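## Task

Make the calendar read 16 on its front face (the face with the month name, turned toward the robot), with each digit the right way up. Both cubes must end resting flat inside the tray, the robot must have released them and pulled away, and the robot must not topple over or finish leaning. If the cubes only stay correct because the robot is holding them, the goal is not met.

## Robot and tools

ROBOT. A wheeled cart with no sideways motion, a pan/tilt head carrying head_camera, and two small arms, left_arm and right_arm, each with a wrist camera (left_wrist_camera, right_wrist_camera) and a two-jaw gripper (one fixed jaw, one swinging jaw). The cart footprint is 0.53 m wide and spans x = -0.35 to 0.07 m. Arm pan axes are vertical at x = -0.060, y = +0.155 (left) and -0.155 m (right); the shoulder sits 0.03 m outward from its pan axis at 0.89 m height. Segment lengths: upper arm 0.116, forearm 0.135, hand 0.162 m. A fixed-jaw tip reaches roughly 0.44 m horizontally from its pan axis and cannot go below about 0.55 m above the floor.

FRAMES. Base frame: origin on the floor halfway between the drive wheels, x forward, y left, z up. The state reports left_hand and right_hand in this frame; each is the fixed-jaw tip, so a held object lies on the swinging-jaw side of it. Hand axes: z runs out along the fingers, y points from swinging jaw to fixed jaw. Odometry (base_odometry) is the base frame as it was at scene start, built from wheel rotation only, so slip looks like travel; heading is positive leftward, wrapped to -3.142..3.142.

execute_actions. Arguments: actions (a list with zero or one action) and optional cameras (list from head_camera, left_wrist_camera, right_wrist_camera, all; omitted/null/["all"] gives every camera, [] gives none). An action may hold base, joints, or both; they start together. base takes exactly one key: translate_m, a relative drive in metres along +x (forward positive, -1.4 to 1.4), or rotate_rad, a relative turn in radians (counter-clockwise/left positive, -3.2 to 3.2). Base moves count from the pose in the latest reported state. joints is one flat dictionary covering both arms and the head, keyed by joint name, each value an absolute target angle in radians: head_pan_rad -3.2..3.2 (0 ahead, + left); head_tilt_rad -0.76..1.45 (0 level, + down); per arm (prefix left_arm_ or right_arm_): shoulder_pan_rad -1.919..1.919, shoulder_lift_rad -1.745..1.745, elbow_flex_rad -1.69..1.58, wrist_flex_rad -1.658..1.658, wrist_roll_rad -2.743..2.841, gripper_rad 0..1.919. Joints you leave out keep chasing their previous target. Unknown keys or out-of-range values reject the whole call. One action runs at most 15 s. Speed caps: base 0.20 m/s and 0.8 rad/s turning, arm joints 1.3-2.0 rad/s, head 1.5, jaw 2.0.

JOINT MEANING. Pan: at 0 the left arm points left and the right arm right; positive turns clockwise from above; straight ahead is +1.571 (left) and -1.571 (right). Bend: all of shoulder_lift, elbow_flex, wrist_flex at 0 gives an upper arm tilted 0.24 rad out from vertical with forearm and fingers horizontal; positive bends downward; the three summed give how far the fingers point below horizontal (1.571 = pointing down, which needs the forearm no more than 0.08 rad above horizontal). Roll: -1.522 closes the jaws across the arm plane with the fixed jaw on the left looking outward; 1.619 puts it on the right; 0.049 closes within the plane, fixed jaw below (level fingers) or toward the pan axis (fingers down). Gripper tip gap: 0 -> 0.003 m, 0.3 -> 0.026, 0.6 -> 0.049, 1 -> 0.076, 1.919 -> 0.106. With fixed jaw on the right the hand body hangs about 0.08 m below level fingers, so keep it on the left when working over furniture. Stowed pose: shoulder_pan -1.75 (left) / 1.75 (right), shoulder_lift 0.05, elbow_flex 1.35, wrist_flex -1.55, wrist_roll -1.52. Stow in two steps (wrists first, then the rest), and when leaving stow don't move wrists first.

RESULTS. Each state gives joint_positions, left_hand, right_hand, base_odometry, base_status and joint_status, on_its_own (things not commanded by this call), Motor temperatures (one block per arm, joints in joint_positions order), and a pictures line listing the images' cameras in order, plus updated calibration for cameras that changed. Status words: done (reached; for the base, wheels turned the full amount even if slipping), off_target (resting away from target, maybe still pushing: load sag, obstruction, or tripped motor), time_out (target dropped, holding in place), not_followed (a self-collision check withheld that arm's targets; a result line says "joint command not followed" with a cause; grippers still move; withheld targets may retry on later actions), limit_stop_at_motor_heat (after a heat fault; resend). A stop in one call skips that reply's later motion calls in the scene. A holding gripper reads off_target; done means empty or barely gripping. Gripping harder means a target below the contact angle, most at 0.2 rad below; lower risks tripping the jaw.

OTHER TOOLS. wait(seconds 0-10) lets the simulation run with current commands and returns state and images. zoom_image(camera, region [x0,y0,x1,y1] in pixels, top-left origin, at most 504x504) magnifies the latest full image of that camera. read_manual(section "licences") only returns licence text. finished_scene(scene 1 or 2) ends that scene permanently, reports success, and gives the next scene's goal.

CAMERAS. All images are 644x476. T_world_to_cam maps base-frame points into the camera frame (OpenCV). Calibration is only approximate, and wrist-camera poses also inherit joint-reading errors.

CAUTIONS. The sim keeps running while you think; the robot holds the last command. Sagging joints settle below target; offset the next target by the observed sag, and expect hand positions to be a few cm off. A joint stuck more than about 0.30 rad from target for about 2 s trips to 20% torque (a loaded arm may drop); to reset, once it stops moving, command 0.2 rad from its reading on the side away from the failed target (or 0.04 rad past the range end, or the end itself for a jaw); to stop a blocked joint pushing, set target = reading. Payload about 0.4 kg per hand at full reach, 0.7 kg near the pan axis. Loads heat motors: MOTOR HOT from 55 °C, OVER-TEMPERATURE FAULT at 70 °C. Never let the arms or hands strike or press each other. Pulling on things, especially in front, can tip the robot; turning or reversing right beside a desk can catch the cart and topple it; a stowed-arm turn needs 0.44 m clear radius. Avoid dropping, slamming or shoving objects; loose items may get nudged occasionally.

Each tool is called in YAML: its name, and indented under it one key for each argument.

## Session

execute_actions:
  actions:
    - {"joints":{"head_tilt_rad":0.45}}
  cameras: ["head_camera"]

Scene clock: 1.10 s.
Motor temperatures (°C, as the motors report them): left_arm=[29 25 28 27 25] | right_arm=[28 25 27 27 28]
base_odometry: x=+0.000 y=+0.000 heading=+0.000 (m, m, rad; odometry frame)
base_status: not commanded
joint_positions: head_pan_rad=+0.025 head_tilt_rad=+0.444 left_arm_shoulder_pan_rad=-1.758 left_arm_shoulder_lift_rad=+0.080 left_arm_elbow_flex_rad=+1.361 left_arm_wrist_flex_rad=-1.559 left_arm_wrist_roll_rad=-1.545 left_arm_gripper_rad=+1.920 right_arm_shoulder_pan_rad=+1.784 right_arm_shoulder_lift_rad=+0.060 right_arm_elbow_flex_rad=+1.363 right_arm_wrist_flex_rad=-1.447 right_arm_wrist_roll_rad=-1.495 right_arm_gripper_rad=+1.920
joint_status: all done
left_hand: x=-0.3035 y=+0.1009 z=+0.8897 quat_wxyz=(-0.079, -0.662, -0.055, +0.743) (m; base frame)
right_hand: x=-0.3066 y=-0.1096 z=+0.8755 quat_wxyz=(-0.086, +0.696, -0.065, -0.710) (m; base frame)
pictures: head_camera
camera_calibration (this result's frames):
head_camera: T_world_to_cam=[[0.0429541, -0.99887, -0.0203238, 0.0205582], [-0.422526, 0.000271624, -0.906351, 1.06598], [0.905333, 0.0475188, -0.422037, 0.520113], [0, 0, 0, 1]] pos_world=[-0.0213541, -0.00446969, 1.18608]
Images, in order (width x height): head_camera 644x476.

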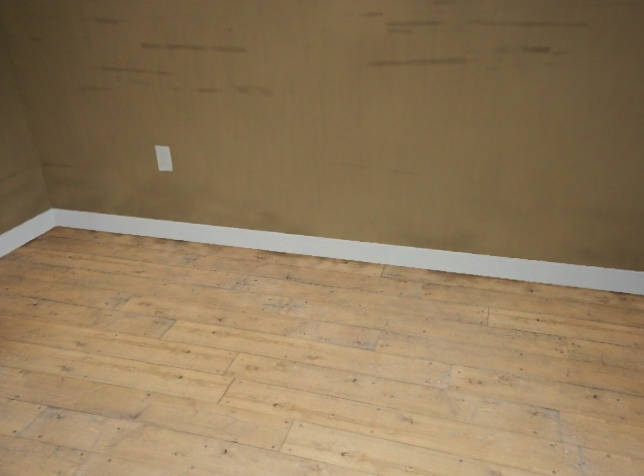

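execute_actions:
  actions:
    - {"joints":{"head_pan_rad":1.1}}

Scene clock: 7.00 s.
Motor temperatures (°C, as the motors report them): left_arm=[29 25 28 27 25] | right_arm=[28 25 27 27 28]
base_odometry: x=+0.000 y=+0.000 heading=+0.000 (m, m, rad; odometry frame)
base_status: not commanded
joint_positions: head_pan_rad=+1.090 head_tilt_rad=+0.444 left_arm_shoulder_pan_rad=-1.758 left_arm_shoulder_lift_rad=+0.080 left_arm_elbow_flex_rad=+1.361 left_arm_wrist_flex_rad=-1.559 left_arm_wrist_roll_rad=-1.545 left_arm_gripper_rad=+1.920 right_arm_shoulder_pan_rad=+1.784 right_arm_shoulder_lift_rad=+0.060 right_arm_elbow_flex_rad=+1.363 right_arm_wrist_flex_rad=-1.447 right_arm_wrist_roll_rad=-1.495 right_arm_gripper_rad=+1.920
joint_status: all done
left_hand: x=-0.3035 y=+0.1009 z=+0.8897 quat_wxyz=(-0.079, -0.662, -0.055, +0.743) (m; base frame)
right_hand: x=-0.3066 y=-0.1096 z=+0.8755 quat_wxyz=(-0.086, +0.696, -0.065, -0.710) (m; base frame)
pictures: head_camera, left_wrist_camera, right_wrist_camera
camera_calibration (this result's frames):
head_camera: T_world_to_cam=[[0.894665, -0.446275, -0.0203242, 0.0605891], [-0.204919, -0.369532, -0.906341, 1.0762], [0.396967, 0.815036, -0.422058, 0.496244], [0, 0, 0, 1]] pos_world=[-0.0306664, 0.0202718, 1.18608]
left_wrist_camera: T_world_to_cam=[[-0.212343, 0.976467, -0.0377085, -0.135519], [0.433521, 0.0595499, -0.899174, 0.949699], [-0.875768, -0.207281, -0.435964, 0.211498], [0, 0, 0, 1]] pos_world=[-0.255267, 0.119614, 0.94104]
right_wrist_camera: T_world_to_cam=[[0.177807, 0.984065, 0.00018409, 0.15969], [0.511861, -0.0923266, -0.854093, 0.913815], [-0.840466, 0.151958, -0.520121, 0.283607], [0, 0, 0, 1]] pos_world=[-0.257778, -0.115872, 0.927963]
Images, in order (width x height): head_camera 644x476, left_wrist_camera 644x476, right_wrist_camera 644x476.

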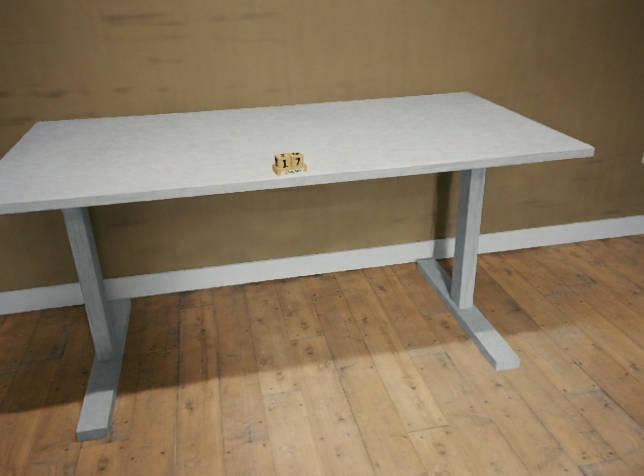

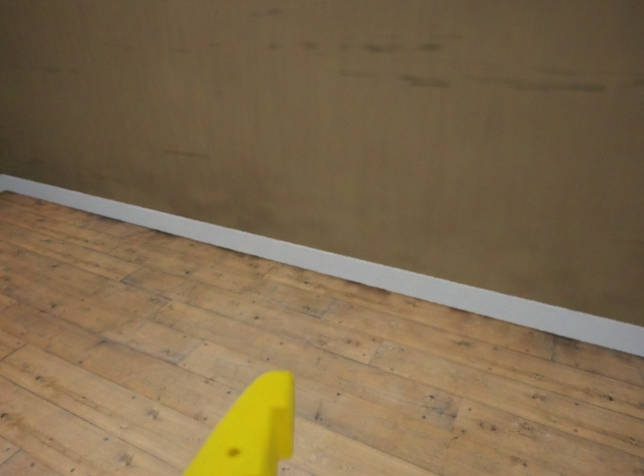

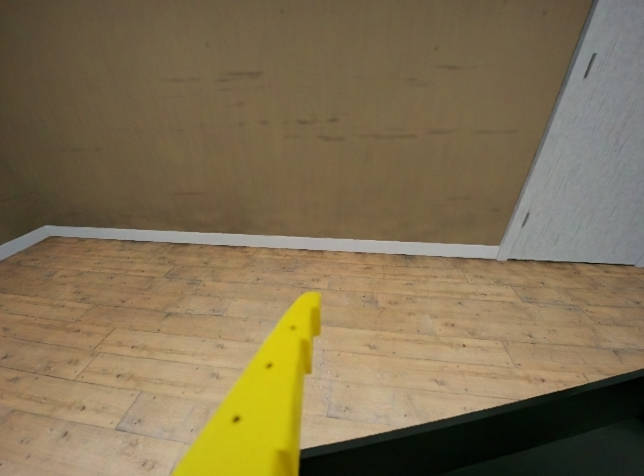

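execute_actions:
  actions:
    - {"base":{"rotate_rad":1.3},"joints":{"head_pan_rad":-0.15,"left_arm_shoulder_pan_rad":1.0,"right_arm_shoulder_pan_rad":-1.0,"left_arm_shoulder_lift_rad":-0.6,"right_arm_shoulder_lift_rad":-0.3,"left_arm_elbow_flex_rad":0.6,"right_arm_elbow_flex_rad":0.2}}
  cameras: []

execute_actions:
  actions:
    - {"base":{"translate_m":1.0},"joints":{"right_arm_wrist_flex_rad":0.7,"head_tilt_rad":0.85,"right_arm_gripper_rad":0.7}}
  cameras: ["head_camera","right_wrist_camera"]

Scene clock: 18.27 s.
Motor temperatures (°C, as the motors report them): left_arm=[29 25 28 27 25] | right_arm=[28 25 27 27 28]
base_odometry: x=-0.001 y=+0.000 heading=+1.299 (m, m, rad; odometry frame)
base_status: done
joint_positions: head_pan_rad=-0.140 head_tilt_rad=+0.444 left_arm_shoulder_pan_rad=+0.990 left_arm_shoulder_lift_rad=-0.577 left_arm_elbow_flex_rad=+0.628 left_arm_wrist_flex_rad=-1.559 left_arm_wrist_roll_rad=-1.545 left_arm_gripper_rad=+1.920 right_arm_shoulder_pan_rad=-0.988 right_arm_shoulder_lift_rad=-0.266 right_arm_elbow_flex_rad=+0.239 right_arm_wrist_flex_rad=-1.447 right_arm_wrist_roll_rad=-1.495 right_arm_gripper_rad=+1.920
joint_status: all done
left_hand: x=+0.0509 y=+0.2370 z=+1.1622 quat_wxyz=(+0.954, -0.009, +0.030, +0.297) (m; base frame)
right_hand: x=+0.0934 y=-0.2468 z=+1.1785 quat_wxyz=(+0.953, +0.013, +0.047, -0.300) (m; base frame)
pictures: none
No camera images: the call's "cameras" was empty. Leave "cameras" out to get every camera's image.

Scene clock: 24.10 s.
Motor temperatures (°C, as the motors report them): left_arm=[29 25 28 27 25] | right_arm=[28 25 27 27 28]
base_odometry: x=+0.267 y=+0.964 heading=+1.297 (m, m, rad; odometry frame)
base_status: done
joint_positions: head_pan_rad=-0.140 head_tilt_rad=+0.845 left_arm_shoulder_pan_rad=+0.990 left_arm_shoulder_lift_rad=-0.578 left_arm_elbow_flex_rad=+0.628 left_arm_wrist_flex_rad=-1.559 left_arm_wrist_roll_rad=-1.545 left_arm_gripper_rad=+1.920 right_arm_shoulder_pan_rad=-0.990 right_arm_shoulder_lift_rad=-0.270 right_arm_elbow_flex_rad=+0.239 right_arm_wrist_flex_rad=+0.696 right_arm_wrist_roll_rad=-1.495 right_arm_gripper_rad=+0.710
joint_status: all done
left_hand: x=+0.0506 y=+0.2367 z=+1.1623 quat_wxyz=(+0.954, -0.008, +0.030, +0.297) (m; base frame)
right_hand: x=+0.1851 y=-0.3067 z=+0.9201 quat_wxyz=(+0.418, +0.246, +0.865, -0.131) (m; base frame)
pictures: head_camera, right_wrist_camera
camera_calibration (this result's frames):
head_camera: T_world_to_cam=[[-0.130916, -0.991058, -0.0257761, 0.018662], [-0.73411, 0.114382, -0.669327, 0.778523], [0.666291, -0.0687029, -0.74252, 0.877755], [0, 0, 0, 1]] pos_world=[-0.0108756, -0.0102495, 1.17332]
right_wrist_camera: T_world_to_cam=[[-0.526447, -0.849936, -0.0215078, -0.145959], [-0.799054, 0.503256, -0.329009, 0.624181], [0.29046, -0.15602, -0.944082, 0.836283], [0, 0, 0, 1]] pos_world=[0.179007, -0.307702, 0.991741]
Images, in order (width x height): head_camera 644x476, right_wrist_camera 644x476.

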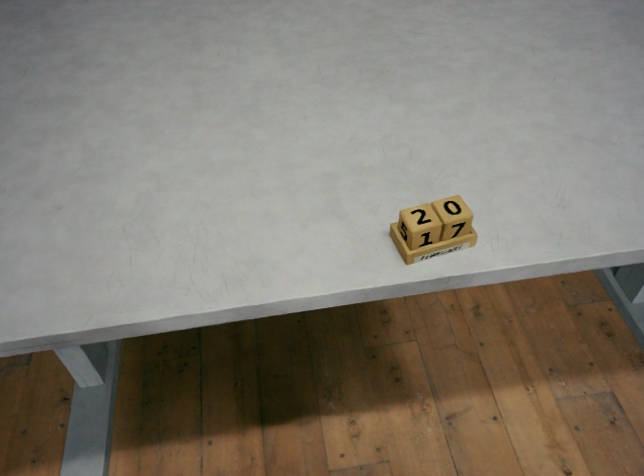

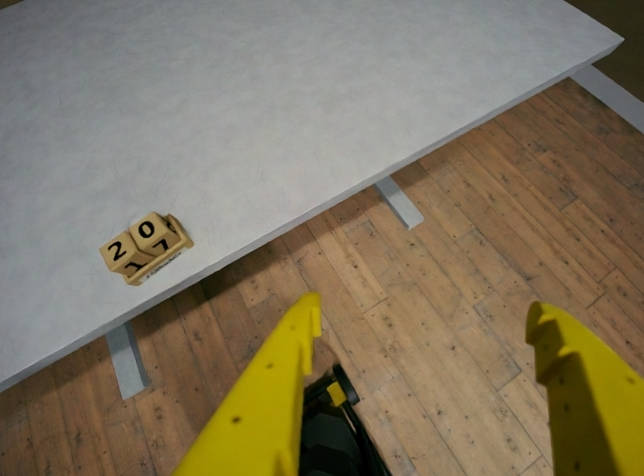

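execute_actions:
  actions:
    - {"base":{"translate_m":0.21},"joints":{"head_tilt_rad":1.05,"head_pan_rad":-0.8,"right_arm_shoulder_pan_rad":-1.44,"right_arm_shoulder_lift_rad":0.05,"right_arm_elbow_flex_rad":0.22,"right_arm_wrist_flex_rad":1.29,"right_arm_wrist_roll_rad":0.33}}
  cameras: ["head_camera","right_wrist_camera"]

Scene clock: 34.80 s.
Motor temperatures (°C, as the motors report them): left_arm=[29 25 28 27 25] | right_arm=[28 25 27 27 28]
base_odometry: x=+0.324 y=+1.166 heading=+1.294 (m, m, rad; odometry frame)
base_status: done
joint_positions: head_pan_rad=-0.790 head_tilt_rad=+1.045 left_arm_shoulder_pan_rad=+0.990 left_arm_shoulder_lift_rad=-0.578 left_arm_elbow_flex_rad=+0.628 left_arm_wrist_flex_rad=-1.559 left_arm_wrist_roll_rad=-1.545 left_arm_gripper_rad=+1.920 right_arm_shoulder_pan_rad=-1.427 right_arm_shoulder_lift_rad=+0.058 right_arm_elbow_flex_rad=+0.239 right_arm_wrist_flex_rad=+1.282 right_arm_wrist_roll_rad=+0.319 right_arm_gripper_rad=+0.710
joint_status: all done
left_hand: x=+0.0506 y=+0.2367 z=+1.1623 quat_wxyz=(+0.954, -0.008, +0.030, +0.297) (m; base frame)
right_hand: x=+0.1243 y=-0.1842 z=+0.8098 quat_wxyz=(-0.002, -0.751, +0.661, +0.003) (m; base frame)
pictures: head_camera, right_wrist_camera
camera_calibration (this result's frames):
head_camera: T_world_to_cam=[[-0.707746, -0.705951, -0.0269943, -0.00704694], [-0.598421, 0.619376, -0.508198, 0.59944], [0.375482, -0.343521, -0.860817, 1.00025], [0, 0, 0, 1]] pos_world=[-0.0218447, -0.0326476, 1.16547]
right_wrist_camera: T_world_to_cam=[[0.994175, 0.09929, -0.0419329, -0.0738213], [0.106198, -0.835951, 0.53843, -0.58396], [0.0184069, -0.539747, -0.841626, 0.649123], [0, 0, 0, 1]] pos_world=[0.123458, -0.13047, 0.857645]
Images, in order (width x height): head_camera 644x476, right_wrist_camera 644x476.

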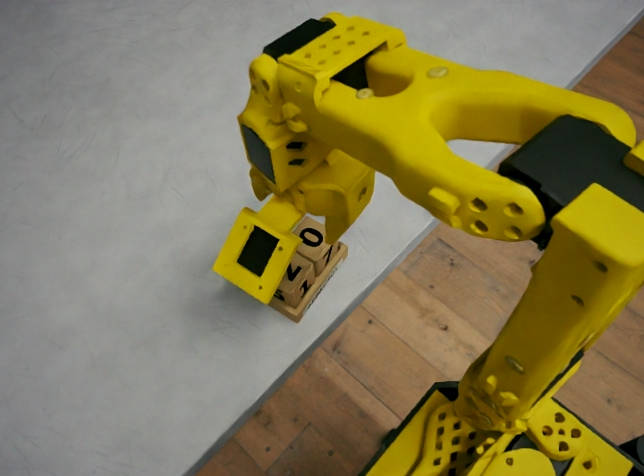

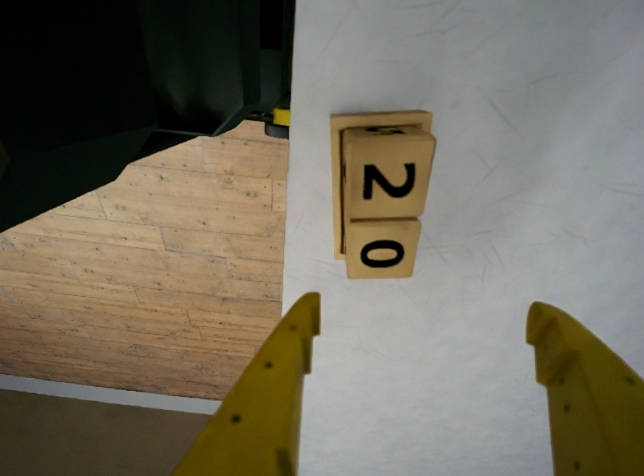

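execute_actions:
  actions:
    - {"joints":{"right_arm_shoulder_pan_rad":-1.36,"right_arm_shoulder_lift_rad":0.29,"right_arm_elbow_flex_rad":0.39,"right_arm_wrist_flex_rad":0.875,"right_arm_wrist_roll_rad":0.45}}
  cameras: ["right_wrist_camera"]

Scene clock: 42.67 s.
Motor temperatures (°C, as the motors report them): left_arm=[29 25 28 27 25] | right_arm=[28 25 27 27 28]
base_odometry: x=+0.324 y=+1.166 heading=+1.294 (m, m, rad; odometry frame)
base_status: not commanded
joint_positions: head_pan_rad=-0.790 head_tilt_rad=+1.045 left_arm_shoulder_pan_rad=+0.990 left_arm_shoulder_lift_rad=-0.578 left_arm_elbow_flex_rad=+0.628 left_arm_wrist_flex_rad=-1.559 left_arm_wrist_roll_rad=-1.545 left_arm_gripper_rad=+1.920 right_arm_shoulder_pan_rad=-1.373 right_arm_shoulder_lift_rad=+0.297 right_arm_elbow_flex_rad=+0.389 right_arm_wrist_flex_rad=+0.883 right_arm_wrist_roll_rad=+0.439 right_arm_gripper_rad=+0.710
joint_status: all done
left_hand: x=+0.0506 y=+0.2367 z=+1.1623 quat_wxyz=(+0.954, -0.008, +0.030, +0.297) (m; base frame)
right_hand: x=+0.1264 y=-0.1958 z=+0.7514 quat_wxyz=(+0.000, -0.772, +0.636, +0.000) (m; base frame)
pictures: right_wrist_camera
camera_calibration (this result's frames):
right_wrist_camera: T_world_to_cam=[[0.985811, 0.164572, -0.0330451, -0.0700684], [0.156127, -0.826678, 0.540581, -0.568496], [0.061647, -0.53807, -0.840643, 0.587828], [0, 0, 0, 1]] pos_world=[0.121594, -0.142139, 0.799156]
Images, in order (width x height): right_wrist_camera 644x476.

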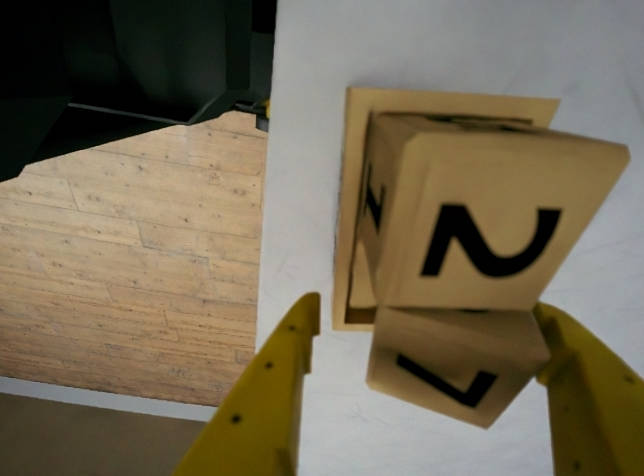

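The jaw tipped the cube. Lift and look.

execute_actions:
  actions:
    - {"joints":{"right_arm_shoulder_lift_rad":0.1,"right_arm_elbow_flex_rad":0.05,"right_arm_wrist_flex_rad":1.36,"right_arm_gripper_rad":0.9}}
  cameras: ["head_camera","right_wrist_camera"]

Scene clock: 48.40 s.
Motor temperatures (°C, as the motors report them): left_arm=[29 25 28 27 25] | right_arm=[28 25 27 27 28]
base_odometry: x=+0.324 y=+1.166 heading=+1.294 (m, m, rad; odometry frame)
base_status: not commanded
joint_positions: head_pan_rad=-0.790 head_tilt_rad=+1.045 left_arm_shoulder_pan_rad=+0.990 left_arm_shoulder_lift_rad=-0.578 left_arm_elbow_flex_rad=+0.628 left_arm_wrist_flex_rad=-1.559 left_arm_wrist_roll_rad=-1.545 left_arm_gripper_rad=+1.920 right_arm_shoulder_pan_rad=-1.373 right_arm_shoulder_lift_rad=+0.144 right_arm_elbow_flex_rad=+0.087 right_arm_wrist_flex_rad=+1.351 right_arm_wrist_roll_rad=+0.439 right_arm_gripper_rad=+0.890
joint_status: all done
left_hand: x=+0.0506 y=+0.2367 z=+1.1623 quat_wxyz=(+0.954, -0.008, +0.030, +0.297) (m; base frame)
right_hand: x=+0.1333 y=-0.1971 z=+0.8152 quat_wxyz=(-0.003, -0.772, +0.636, +0.005) (m; base frame)
pictures: head_camera, right_wrist_camera
camera_calibration (this result's frames):
head_camera: T_world_to_cam=[[-0.707787, -0.70591, -0.0269944, -0.00704876], [-0.598395, 0.61942, -0.508176, 0.599416], [0.375447, -0.343527, -0.86083, 1.00026], [0, 0, 0, 1]] pos_world=[-0.0218463, -0.0326493, 1.16547]
right_wrist_camera: T_world_to_cam=[[0.985345, 0.164666, -0.0445086, -0.0650778], [0.162609, -0.827975, 0.536671, -0.60309], [0.0515193, -0.536043, -0.842617, 0.643604], [0, 0, 0, 1]] pos_world=[0.129034, -0.143628, 0.863076]
Images, in order (width x height): head_camera 644x476, right_wrist_camera 644x476.

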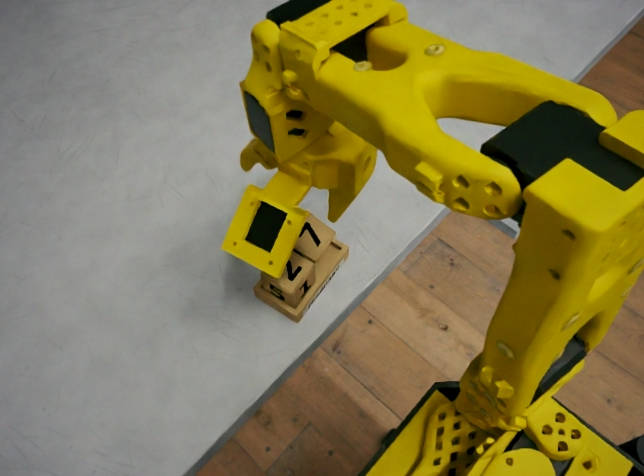

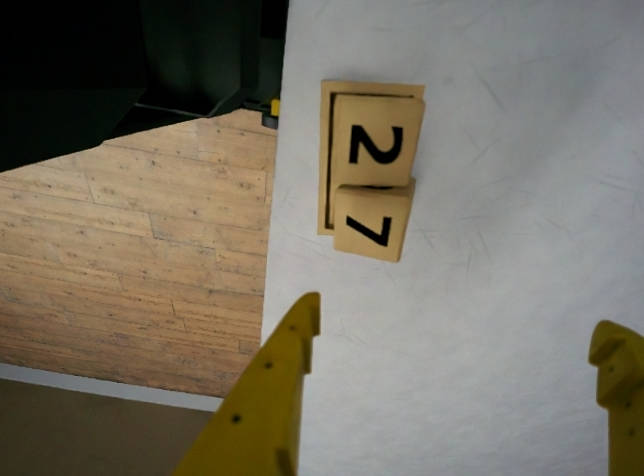

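execute_actions:
  actions:
    - {"joints":{"right_arm_shoulder_lift_rad":0.05,"right_arm_elbow_flex_rad":0.5,"right_arm_wrist_flex_rad":0.82,"right_arm_wrist_roll_rad":0.3}}
  cameras: ["head_camera","right_wrist_camera"]

Scene clock: 63.90 s.
Motor temperatures (°C, as the motors report them): left_arm=[29 25 28 27 25] | right_arm=[28 25 27 27 28]
base_odometry: x=+0.324 y=+1.166 heading=+1.294 (m, m, rad; odometry frame)
base_status: not commanded
joint_positions: head_pan_rad=-0.790 head_tilt_rad=+1.045 left_arm_shoulder_pan_rad=+0.990 left_arm_shoulder_lift_rad=-0.578 left_arm_elbow_flex_rad=+0.628 left_arm_wrist_flex_rad=-1.559 left_arm_wrist_roll_rad=-1.545 left_arm_gripper_rad=+1.920 right_arm_shoulder_pan_rad=-1.373 right_arm_shoulder_lift_rad=+0.090 right_arm_elbow_flex_rad=+0.501 right_arm_wrist_flex_rad=+0.830 right_arm_wrist_roll_rad=+0.312 right_arm_gripper_rad=+0.890
joint_status: all done
left_hand: x=+0.0506 y=+0.2367 z=+1.1623 quat_wxyz=(+0.954, -0.008, +0.030, +0.297) (m; base frame)
right_hand: x=+0.1355 y=-0.1966 z=+0.7729 quat_wxyz=(+0.039, -0.728, +0.682, -0.064) (m; base frame)
pictures: head_camera, right_wrist_camera
camera_calibration (this result's frames):
head_camera: T_world_to_cam=[[-0.707787, -0.70591, -0.0269944, -0.00704875], [-0.598395, 0.61942, -0.508176, 0.599415], [0.375447, -0.343527, -0.86083, 1.00026], [0, 0, 0, 1]] pos_world=[-0.0218463, -0.0326493, 1.16547]
right_wrist_camera: T_world_to_cam=[[0.992998, 0.0392166, 0.111434, -0.215442], [-0.0310062, -0.823699, 0.566179, -0.576052], [0.113992, -0.565669, -0.816715, 0.573816], [0, 0, 0, 1]] pos_world=[0.130662, -0.141454, 0.8188]
Images, in order (width x height): head_camera 644x476, right_wrist_camera 644x476.

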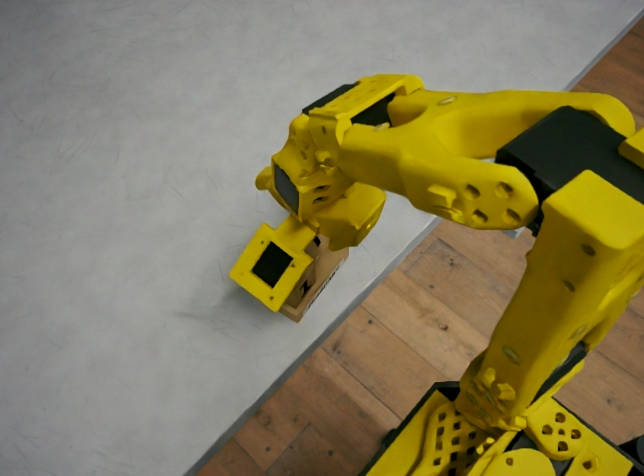

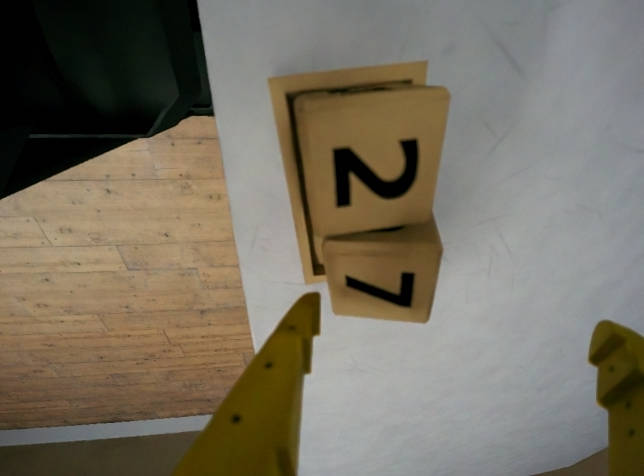

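execute_actions:
  actions:
    - {"joints":{"right_arm_shoulder_lift_rad":0.19,"right_arm_elbow_flex_rad":0.56,"right_arm_wrist_flex_rad":0.64,"right_arm_wrist_roll_rad":0.4}}
  cameras: ["right_wrist_camera"]

execute_actions:
  actions:
    - {"joints":{"right_arm_gripper_rad":0.22}}
  cameras: ["right_wrist_camera"]

Scene clock: 70.50 s.
Motor temperatures (°C, as the motors report them): left_arm=[29 25 28 27 25] | right_arm=[28 25 27 27 28]
base_odometry: x=+0.324 y=+1.166 heading=+1.294 (m, m, rad; odometry frame)
base_status: not commanded
joint_positions: head_pan_rad=-0.790 head_tilt_rad=+1.045 left_arm_shoulder_pan_rad=+0.990 left_arm_shoulder_lift_rad=-0.578 left_arm_elbow_flex_rad=+0.628 left_arm_wrist_flex_rad=-1.559 left_arm_wrist_roll_rad=-1.545 left_arm_gripper_rad=+1.920 right_arm_shoulder_pan_rad=-1.373 right_arm_shoulder_lift_rad=+0.196 right_arm_elbow_flex_rad=+0.561 right_arm_wrist_flex_rad=+0.650 right_arm_wrist_roll_rad=+0.388 right_arm_gripper_rad=+0.890
joint_status: all done
left_hand: x=+0.0506 y=+0.2367 z=+1.1623 quat_wxyz=(+0.954, -0.008, +0.030, +0.297) (m; base frame)
right_hand: x=+0.1358 y=-0.1973 z=+0.7505 quat_wxyz=(+0.040, -0.753, +0.653, -0.071) (m; base frame)
pictures: right_wrist_camera
camera_calibration (this result's frames):
right_wrist_camera: T_world_to_cam=[[0.985817, 0.115894, 0.121381, -0.204669], [0.0247237, -0.815666, 0.577995, -0.578792], [0.165993, -0.566796, -0.806963, 0.540551], [0, 0, 0, 1]] pos_world=[0.126349, -0.141999, 0.795586]
Images, in order (width x height): right_wrist_camera 644x476.

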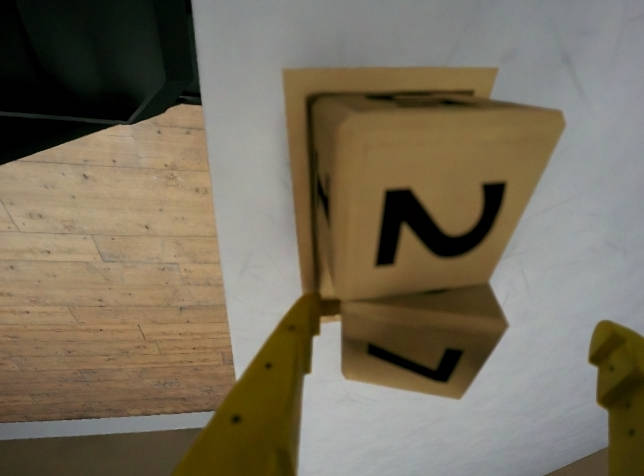

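Scene clock: 71.37 s.
Motor temperatures (°C, as the motors report them): left_arm=[29 25 28 27 25] | right_arm=[28 25 27 27 28]
base_odometry: x=+0.324 y=+1.166 heading=+1.294 (m, m, rad; odometry frame)
base_status: not commanded
joint_positions: head_pan_rad=-0.790 head_tilt_rad=+1.045 left_arm_shoulder_pan_rad=+0.990 left_arm_shoulder_lift_rad=-0.578 left_arm_elbow_flex_rad=+0.628 left_arm_wrist_flex_rad=-1.559 left_arm_wrist_roll_rad=-1.545 left_arm_gripper_rad=+1.920 right_arm_shoulder_pan_rad=-1.373 right_arm_shoulder_lift_rad=+0.196 right_arm_elbow_flex_rad=+0.561 right_arm_wrist_flex_rad=+0.650 right_arm_wrist_roll_rad=+0.390 right_arm_gripper_rad=+0.392
joint_status: right_arm_gripper_rad off_target (ended at +0.392, target +0.220)
left_hand: x=+0.0506 y=+0.2367 z=+1.1623 quat_wxyz=(+0.954, -0.008, +0.030, +0.297) (m; base frame)
right_hand: x=+0.1358 y=-0.1973 z=+0.7505 quat_wxyz=(+0.040, -0.754, +0.652, -0.071) (m; base frame)
pictures: right_wrist_camera
camera_calibration (this result's frames):
right_wrist_camera: T_world_to_cam=[[0.985646, 0.117416, 0.121304, -0.204289], [0.0259864, -0.815486, 0.578193, -0.579087], [0.166811, -0.566742, -0.806832, 0.540346], [0, 0, 0, 1]] pos_world=[0.126269, -0.142014, 0.795574]
Images, in order (width x height): right_wrist_camera 644x476.

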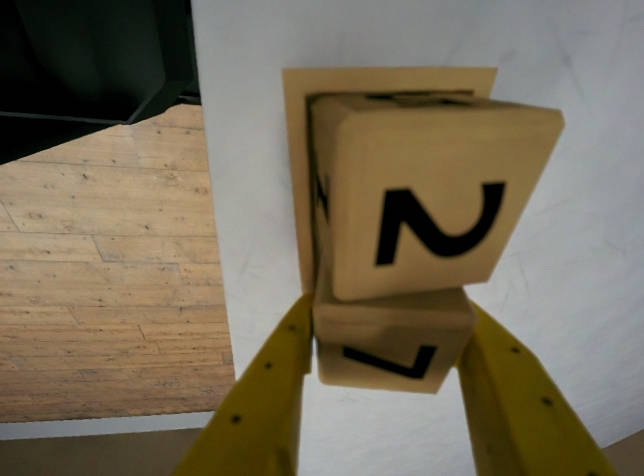

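execute_actions:
  actions:
    - {"joints":{"right_arm_shoulder_lift_rad":-0.05,"right_arm_elbow_flex_rad":0.3,"right_arm_wrist_flex_rad":1.05}}
  cameras: []

execute_actions:
  actions:
    - {"base":{"translate_m":-0.065},"joints":{"right_arm_shoulder_pan_rad":-1.06,"right_arm_wrist_flex_rad":-0.5,"right_arm_wrist_roll_rad":-1.53}}
  cameras: ["head_camera"]

execute_actions:
  actions:
    - {"joints":{"right_arm_shoulder_lift_rad":1.2,"right_arm_elbow_flex_rad":0.42,"right_arm_wrist_flex_rad":-1.46}}
  cameras: ["head_camera","right_wrist_camera"]

Scene clock: 84.00 s.
Motor temperatures (°C, as the motors report them): left_arm=[29 25 28 27 25] | right_arm=[28 25 27 27 28]
base_odometry: x=+0.324 y=+1.166 heading=+1.294 (m, m, rad; odometry frame)
base_status: not commanded
joint_positions: head_pan_rad=-0.790 head_tilt_rad=+1.045 left_arm_shoulder_pan_rad=+0.990 left_arm_shoulder_lift_rad=-0.578 left_arm_elbow_flex_rad=+0.628 left_arm_wrist_flex_rad=-1.559 left_arm_wrist_roll_rad=-1.545 left_arm_gripper_rad=+1.920 right_arm_shoulder_pan_rad=-1.373 right_arm_shoulder_lift_rad=-0.006 right_arm_elbow_flex_rad=+0.340 right_arm_wrist_flex_rad=+1.043 right_arm_wrist_roll_rad=+0.390 right_arm_gripper_rad=+0.392
joint_status: all done
left_hand: x=+0.0506 y=+0.2367 z=+1.1623 quat_wxyz=(+0.954, -0.008, +0.030, +0.297) (m; base frame)
right_hand: x=+0.1459 y=-0.1993 z=+0.8086 quat_wxyz=(+0.048, -0.753, +0.651, -0.084) (m; base frame)
pictures: none
No camera images: the call's "cameras" was empty. Leave "cameras" out to get every camera's image.

Scene clock: 86.23 s.
Motor temperatures (°C, as the motors report them): left_arm=[29 25 28 27 25] | right_arm=[28 25 27 27 28]
base_odometry: x=+0.307 y=+1.103 heading=+1.294 (m, m, rad; odometry frame)
base_status: done
joint_positions: head_pan_rad=-0.790 head_tilt_rad=+1.045 left_arm_shoulder_pan_rad=+0.992 left_arm_shoulder_lift_rad=-0.578 left_arm_elbow_flex_rad=+0.628 left_arm_wrist_flex_rad=-1.559 left_arm_wrist_roll_rad=-1.545 left_arm_gripper_rad=+1.920 right_arm_shoulder_pan_rad=-1.070 right_arm_shoulder_lift_rad=-0.006 right_arm_elbow_flex_rad=+0.340 right_arm_wrist_flex_rad=-0.480 right_arm_wrist_roll_rad=-1.521 right_arm_gripper_rad=+0.392
joint_status: all done
left_hand: x=+0.0507 y=+0.2366 z=+1.1623 quat_wxyz=(+0.955, -0.008, +0.030, +0.296) (m; base frame)
right_hand: x=+0.2469 y=-0.3143 z=+0.9907 quat_wxyz=(+0.733, +0.162, +0.633, -0.188) (m; base frame)
pictures: head_camera
camera_calibration (this result's frames):
head_camera: T_world_to_cam=[[-0.707907, -0.70579, -0.0269944, -0.00705439], [-0.59829, 0.619522, -0.508175, 0.59942], [0.375388, -0.34359, -0.860831, 1.00026], [0, 0, 0, 1]] pos_world=[-0.0218518, -0.0326536, 1.16547]
Images, in order (width x height): head_camera 644x476.

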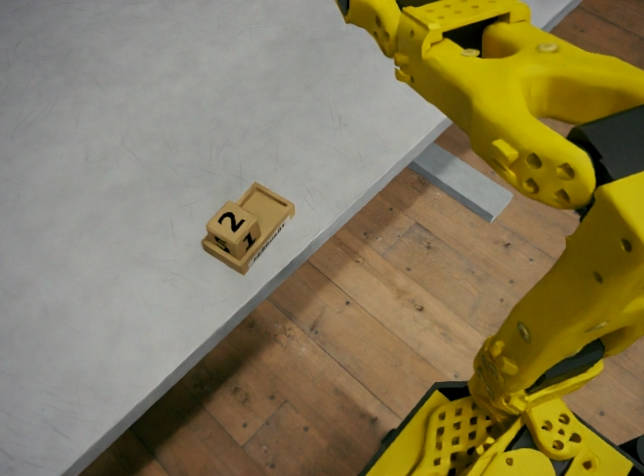

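Scene clock: 87.70 s.
Motor temperatures (°C, as the motors report them): left_arm=[29 25 28 27 25] | right_arm=[28 25 27 27 28]
base_odometry: x=+0.307 y=+1.103 heading=+1.294 (m, m, rad; odometry frame)
base_status: not commanded
joint_positions: head_pan_rad=-0.790 head_tilt_rad=+1.045 left_arm_shoulder_pan_rad=+0.992 left_arm_shoulder_lift_rad=-0.578 left_arm_elbow_flex_rad=+0.628 left_arm_wrist_flex_rad=-1.559 left_arm_wrist_roll_rad=-1.545 left_arm_gripper_rad=+1.920 right_arm_shoulder_pan_rad=-1.070 right_arm_shoulder_lift_rad=+1.213 right_arm_elbow_flex_rad=+0.424 right_arm_wrist_flex_rad=-1.441 right_arm_wrist_roll_rad=-1.521 right_arm_gripper_rad=+0.392
joint_status: all done
left_hand: x=+0.0507 y=+0.2366 z=+1.1623 quat_wxyz=(+0.955, -0.008, +0.030, +0.296) (m; base frame)
right_hand: x=+0.2061 y=-0.2920 z=+0.7406 quat_wxyz=(+0.614, +0.191, +0.749, -0.158) (m; base frame)
pictures: head_camera, right_wrist_camera
camera_calibration (this result's frames):
head_camera: T_world_to_cam=[[-0.707907, -0.70579, -0.0269944, -0.00705439], [-0.59829, 0.619521, -0.508175, 0.59942], [0.375388, -0.34359, -0.860831, 1.00026], [0, 0, 0, 1]] pos_world=[-0.0218518, -0.0326536, 1.16547]
right_wrist_camera: T_world_to_cam=[[-0.455328, -0.889718, -0.0328401, -0.144142], [-0.60699, 0.337199, -0.719625, 0.775827], [0.651337, -0.307732, -0.693586, 0.358816], [0, 0, 0, 1]] pos_world=[0.171577, -0.279435, 0.802441]
Images, in order (width x height): head_camera 644x476, right_wrist_camera 644x476.

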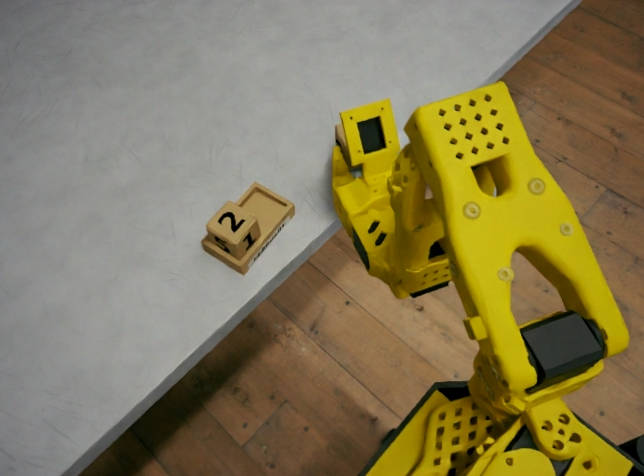

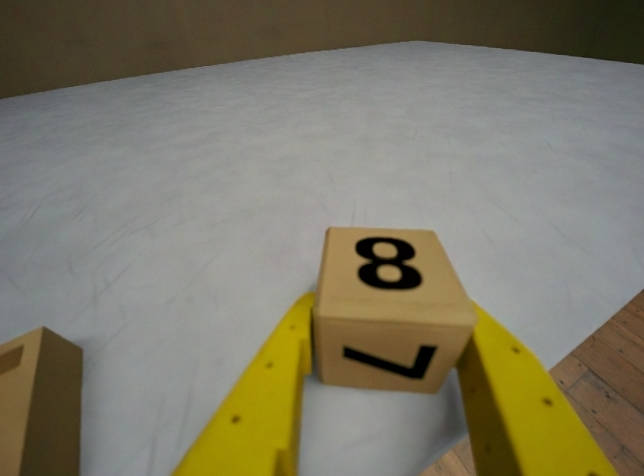

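execute_actions:
  actions:
    - {"joints":{"right_arm_shoulder_lift_rad":1.3,"right_arm_elbow_flex_rad":0.32}}
  cameras: []

execute_actions:
  actions:
    - {"joints":{"right_arm_gripper_rad":0.75}}
  cameras: []

execute_actions:
  actions:
    - {"joints":{"right_arm_shoulder_lift_rad":0.5,"right_arm_shoulder_pan_rad":-1.1,"right_arm_elbow_flex_rad":0.0,"right_arm_wrist_flex_rad":-0.8}}
  cameras: []

execute_actions:
  actions:
    - {"base":{"translate_m":0.065},"joints":{"right_arm_shoulder_pan_rad":-0.98,"right_arm_shoulder_lift_rad":0.6,"right_arm_elbow_flex_rad":-0.5,"right_arm_wrist_flex_rad":1.43,"right_arm_wrist_roll_rad":-1.42}}
  cameras: ["head_camera","right_wrist_camera"]

Scene clock: 100.17 s.
Motor temperatures (°C, as the motors report them): left_arm=[29 25 28 27 25] | right_arm=[28 25 27 27 28]
base_odometry: x=+0.307 y=+1.103 heading=+1.294 (m, m, rad; odometry frame)
base_status: not commanded
joint_positions: head_pan_rad=-0.790 head_tilt_rad=+1.045 left_arm_shoulder_pan_rad=+0.992 left_arm_shoulder_lift_rad=-0.578 left_arm_elbow_flex_rad=+0.628 left_arm_wrist_flex_rad=-1.559 left_arm_wrist_roll_rad=-1.545 left_arm_gripper_rad=+1.920 right_arm_shoulder_pan_rad=-1.070 right_arm_shoulder_lift_rad=+1.293 right_arm_elbow_flex_rad=+0.326 right_arm_wrist_flex_rad=-1.459 right_arm_wrist_roll_rad=-1.521 right_arm_gripper_rad=+0.392
joint_status: all done
left_hand: x=+0.0507 y=+0.2366 z=+1.1623 quat_wxyz=(+0.955, -0.008, +0.030, +0.296) (m; base frame)
right_hand: x=+0.2099 y=-0.2940 z=+0.7372 quat_wxyz=(+0.628, +0.189, +0.738, -0.161) (m; base frame)
pictures: none
No camera images: the call's "cameras" was empty. Leave "cameras" out to get every camera's image.

Scene clock: 100.97 s.
Motor temperatures (°C, as the motors report them): left_arm=[29 25 28 27 25] | right_arm=[28 25 27 27 28]
base_odometry: x=+0.307 y=+1.103 heading=+1.294 (m, m, rad; odometry frame)
base_status: not commanded
joint_positions: head_pan_rad=-0.790 head_tilt_rad=+1.045 left_arm_shoulder_pan_rad=+0.992 left_arm_shoulder_lift_rad=-0.578 left_arm_elbow_flex_rad=+0.628 left_arm_wrist_flex_rad=-1.559 left_arm_wrist_roll_rad=-1.545 left_arm_gripper_rad=+1.920 right_arm_shoulder_pan_rad=-1.070 right_arm_shoulder_lift_rad=+1.308 right_arm_elbow_flex_rad=+0.326 right_arm_wrist_flex_rad=-1.459 right_arm_wrist_roll_rad=-1.521 right_arm_gripper_rad=+0.739
joint_status: all done
left_hand: x=+0.0507 y=+0.2366 z=+1.1623 quat_wxyz=(+0.955, -0.008, +0.030, +0.296) (m; base frame)
right_hand: x=+0.2077 y=-0.2929 z=+0.7330 quat_wxyz=(+0.622, +0.190, +0.742, -0.160) (m; base frame)
pictures: none
No camera images: the call's "cameras" was empty. Leave "cameras" out to get every camera's image.

Scene clock: 102.23 s.
Motor temperatures (°C, as the motors report them): left_arm=[29 25 28 27 25] | right_arm=[28 25 27 27 28]
base_odometry: x=+0.307 y=+1.103 heading=+1.294 (m, m, rad; odometry frame)
base_status: not commanded
joint_positions: head_pan_rad=-0.790 head_tilt_rad=+1.045 left_arm_shoulder_pan_rad=+0.992 left_arm_shoulder_lift_rad=-0.578 left_arm_elbow_flex_rad=+0.628 left_arm_wrist_flex_rad=-1.559 left_arm_wrist_roll_rad=-1.545 left_arm_gripper_rad=+1.920 right_arm_shoulder_pan_rad=-1.088 right_arm_shoulder_lift_rad=+0.560 right_arm_elbow_flex_rad=+0.036 right_arm_wrist_flex_rad=-0.802 right_arm_wrist_roll_rad=-1.521 right_arm_gripper_rad=+0.740
joint_status: all done
left_hand: x=+0.0507 y=+0.2366 z=+1.1623 quat_wxyz=(+0.955, -0.008, +0.030, +0.296) (m; base frame)
right_hand: x=+0.2851 y=-0.3272 z=+0.9358 quat_wxyz=(+0.754, +0.150, +0.612, -0.186) (m; base frame)
pictures: none
No camera images: the call's "cameras" was empty. Leave "cameras" out to get every camera's image.

Scene clock: 104.47 s.
Motor temperatures (°C, as the motors report them): left_arm=[29 25 28 27 25] | right_arm=[28 25 27 27 28]
base_odometry: x=+0.324 y=+1.166 heading=+1.293 (m, m, rad; odometry frame)
base_status: done
joint_positions: head_pan_rad=-0.790 head_tilt_rad=+1.045 left_arm_shoulder_pan_rad=+0.992 left_arm_shoulder_lift_rad=-0.578 left_arm_elbow_flex_rad=+0.628 left_arm_wrist_flex_rad=-1.559 left_arm_wrist_roll_rad=-1.545 left_arm_gripper_rad=+1.920 right_arm_shoulder_pan_rad=-0.991 right_arm_shoulder_lift_rad=+0.623 right_arm_elbow_flex_rad=-0.461 right_arm_wrist_flex_rad=+1.422 right_arm_wrist_roll_rad=-1.429 right_arm_gripper_rad=+0.740
joint_status: all done
left_hand: x=+0.0507 y=+0.2366 z=+1.1623 quat_wxyz=(+0.955, -0.008, +0.030, +0.296) (m; base frame)
right_hand: x=+0.1532 y=-0.2853 z=+0.7920 quat_wxyz=(-0.006, +0.241, +0.971, +0.002) (m; base frame)
pictures: head_camera, right_wrist_camera
camera_calibration (this result's frames):
head_camera: T_world_to_cam=[[-0.707928, -0.705768, -0.0269944, -0.00705539], [-0.598272, 0.61954, -0.508174, 0.59942], [0.375377, -0.343601, -0.860831, 1.00026], [0, 0, 0, 1]] pos_world=[-0.0218528, -0.0326544, 1.16547]
right_wrist_camera: T_world_to_cam=[[-0.491855, -0.869978, -0.034885, -0.147787], [-0.735795, 0.393903, 0.55086, -0.191907], [-0.465495, 0.296611, -0.833868, 0.885668], [0, 0, 0, 1]] pos_world=[0.19838, -0.315677, 0.839089]
Images, in order (width x height): head_camera 644x476, right_wrist_camera 644x476.

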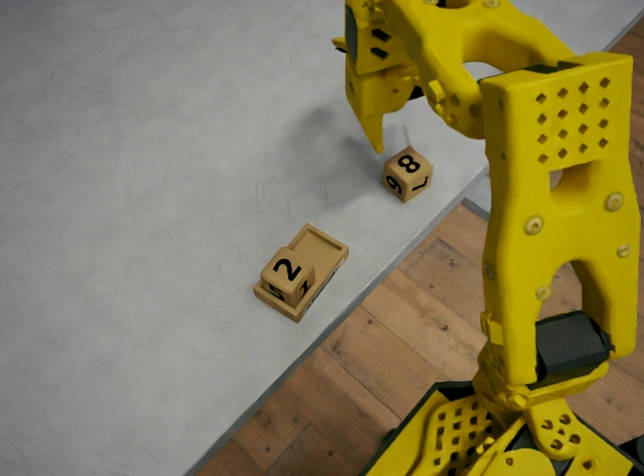

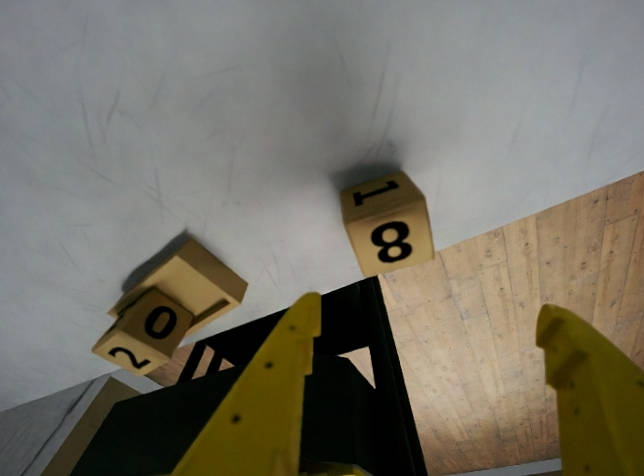

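zoom_image:
  camera: "head_camera"
  region: [360,135,460,215]

Region (360, 135, 460, 215) of head_camera's 644x476 image, scaled by 5.040; it fills the top 403 rows of this view, and the rest is white.

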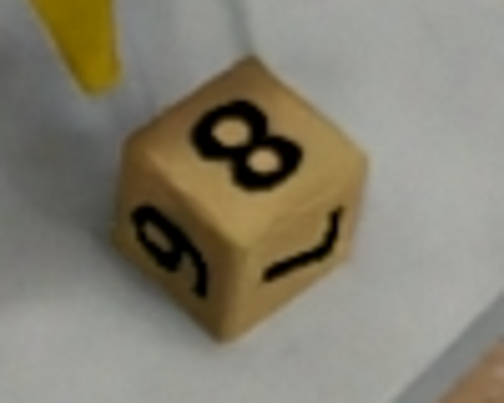

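execute_actions:
  actions:
    - {"base":{"translate_m":-0.15},"joints":{"right_arm_shoulder_pan_rad":-1.17,"right_arm_elbow_flex_rad":-0.16,"right_arm_wrist_flex_rad":-1.0,"right_arm_wrist_roll_rad":-1.53,"right_arm_gripper_rad":0.9,"right_arm_shoulder_lift_rad":0.45,"head_tilt_rad":0.9}}
  cameras: []

execute_actions:
  actions:
    - {"joints":{"right_arm_shoulder_lift_rad":1.47,"right_arm_wrist_flex_rad":-1.3}}
  cameras: ["head_camera","right_wrist_camera"]

Scene clock: 128.73 s.
Motor temperatures (°C, as the motors report them): left_arm=[29 25 28 27 25] | right_arm=[28 25 27 27 28]
base_odometry: x=+0.283 y=+1.022 heading=+1.295 (m, m, rad; odometry frame)
base_status: done
joint_positions: head_pan_rad=-0.790 head_tilt_rad=+0.915 left_arm_shoulder_pan_rad=+0.992 left_arm_shoulder_lift_rad=-0.578 left_arm_elbow_flex_rad=+0.628 left_arm_wrist_flex_rad=-1.559 left_arm_wrist_roll_rad=-1.545 left_arm_gripper_rad=+1.920 right_arm_shoulder_pan_rad=-1.159 right_arm_shoulder_lift_rad=+0.508 right_arm_elbow_flex_rad=-0.159 right_arm_wrist_flex_rad=-0.985 right_arm_wrist_roll_rad=-1.520 right_arm_gripper_rad=+0.890
joint_status: all done
left_hand: x=+0.0507 y=+0.2366 z=+1.1623 quat_wxyz=(+0.955, -0.008, +0.030, +0.296) (m; base frame)
right_hand: x=+0.2797 y=-0.2951 z=+1.0327 quat_wxyz=(+0.874, +0.092, +0.441, -0.184) (m; base frame)
pictures: none
No camera images: the call's "cameras" was empty. Leave "cameras" out to get every camera's image.

Scene clock: 130.10 s.
Motor temperatures (°C, as the motors report them): left_arm=[29 25 29 27 25] | right_arm=[28 25 27 27 28]
base_odometry: x=+0.283 y=+1.022 heading=+1.295 (m, m, rad; odometry frame)
base_status: not commanded
joint_positions: head_pan_rad=-0.790 head_tilt_rad=+0.915 left_arm_shoulder_pan_rad=+0.992 left_arm_shoulder_lift_rad=-0.578 left_arm_elbow_flex_rad=+0.628 left_arm_wrist_flex_rad=-1.559 left_arm_wrist_roll_rad=-1.545 left_arm_gripper_rad=+1.920 right_arm_shoulder_pan_rad=-1.159 right_arm_shoulder_lift_rad=+1.485 right_arm_elbow_flex_rad=-0.159 right_arm_wrist_flex_rad=-1.283 right_arm_wrist_roll_rad=-1.520 right_arm_gripper_rad=+0.890
joint_status: all done
left_hand: x=+0.0507 y=+0.2366 z=+1.1623 quat_wxyz=(+0.955, -0.008, +0.030, +0.296) (m; base frame)
right_hand: x=+0.2574 y=-0.2854 z=+0.7390 quat_wxyz=(+0.677, +0.147, +0.707, -0.142) (m; base frame)
pictures: head_camera, right_wrist_camera
camera_calibration (this result's frames):
head_camera: T_world_to_cam=[[-0.70548, -0.708241, -0.0263218, -0.00771446], [-0.546655, 0.56741, -0.615803, 0.725727], [0.451072, -0.420048, -0.78746, 0.919365], [0, 0, 0, 1]] pos_world=[-0.0234205, -0.0310711, 1.17067]
right_wrist_camera: T_world_to_cam=[[-0.370133, -0.928597, -0.0266174, -0.152575], [-0.526853, 0.233427, -0.817275, 0.825437], [0.765132, -0.288477, -0.575633, 0.215353], [0, 0, 0, 1]] pos_world=[0.213637, -0.272235, 0.794512]
Images, in order (width x height): head_camera 644x476, right_wrist_camera 644x476.

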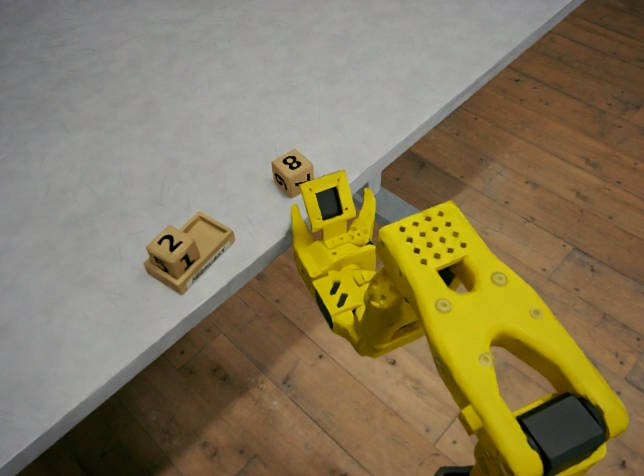

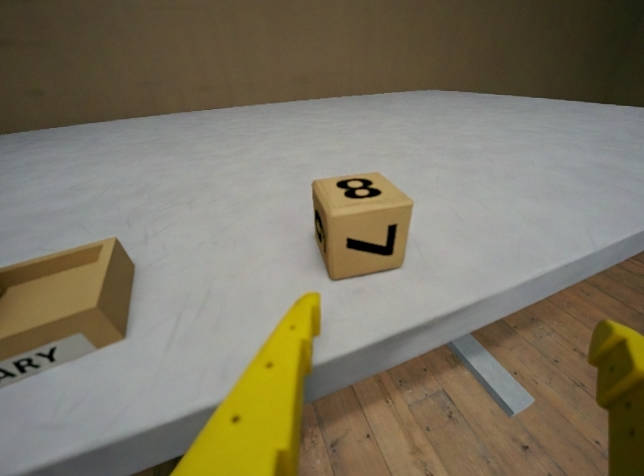

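execute_actions:
  actions:
    - {"base":{"translate_m":0.052},"joints":{"right_arm_shoulder_pan_rad":-1.11,"right_arm_wrist_flex_rad":-1.25}}
  cameras: ["head_camera","right_wrist_camera"]

Scene clock: 142.63 s.
Motor temperatures (°C, as the motors report them): left_arm=[29 25 29 27 25] | right_arm=[28 25 27 27 28]
base_odometry: x=+0.297 y=+1.071 heading=+1.294 (m, m, rad; odometry frame)
base_status: done
joint_positions: head_pan_rad=-0.790 head_tilt_rad=+0.915 left_arm_shoulder_pan_rad=+0.992 left_arm_shoulder_lift_rad=-0.578 left_arm_elbow_flex_rad=+0.628 left_arm_wrist_flex_rad=-1.559 left_arm_wrist_roll_rad=-1.545 left_arm_gripper_rad=+1.920 right_arm_shoulder_pan_rad=-1.116 right_arm_shoulder_lift_rad=+1.483 right_arm_elbow_flex_rad=-0.159 right_arm_wrist_flex_rad=-1.252 right_arm_wrist_roll_rad=-1.523 right_arm_gripper_rad=+0.890
joint_status: all done
left_hand: x=+0.0507 y=+0.2366 z=+1.1623 quat_wxyz=(+0.955, -0.008, +0.030, +0.296) (m; base frame)
right_hand: x=+0.2515 y=-0.2989 z=+0.7345 quat_wxyz=(+0.663, +0.166, +0.713, -0.153) (m; base frame)
pictures: head_camera, right_wrist_camera
camera_calibration (this result's frames):
head_camera: T_world_to_cam=[[-0.70548, -0.708241, -0.0263217, -0.00771468], [-0.546644, 0.5674, -0.615823, 0.72575], [0.451086, -0.420063, -0.787445, 0.919348], [0, 0, 0, 1]] pos_world=[-0.0234209, -0.0310707, 1.17067]
right_wrist_camera: T_world_to_cam=[[-0.410537, -0.91133, -0.0306229, -0.149149], [-0.53638, 0.268515, -0.800123, 0.822136], [0.737398, -0.312055, -0.599054, 0.230596], [0, 0, 0, 1]] pos_world=[0.209705, -0.284721, 0.791382]
Images, in order (width x height): head_camera 644x476, right_wrist_camera 644x476.

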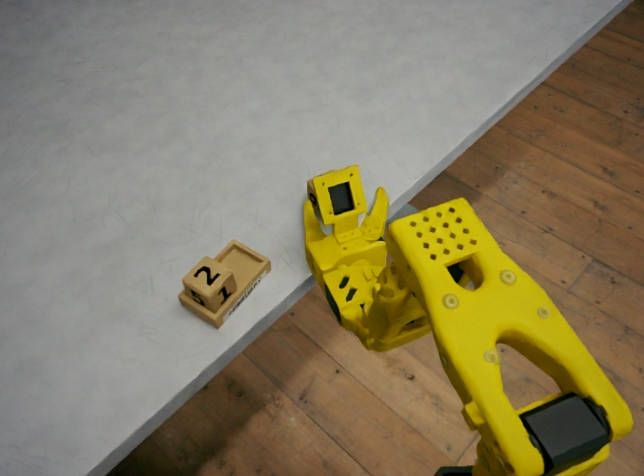

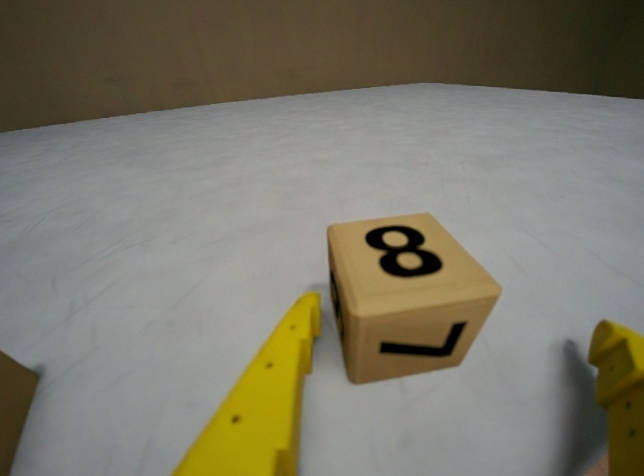

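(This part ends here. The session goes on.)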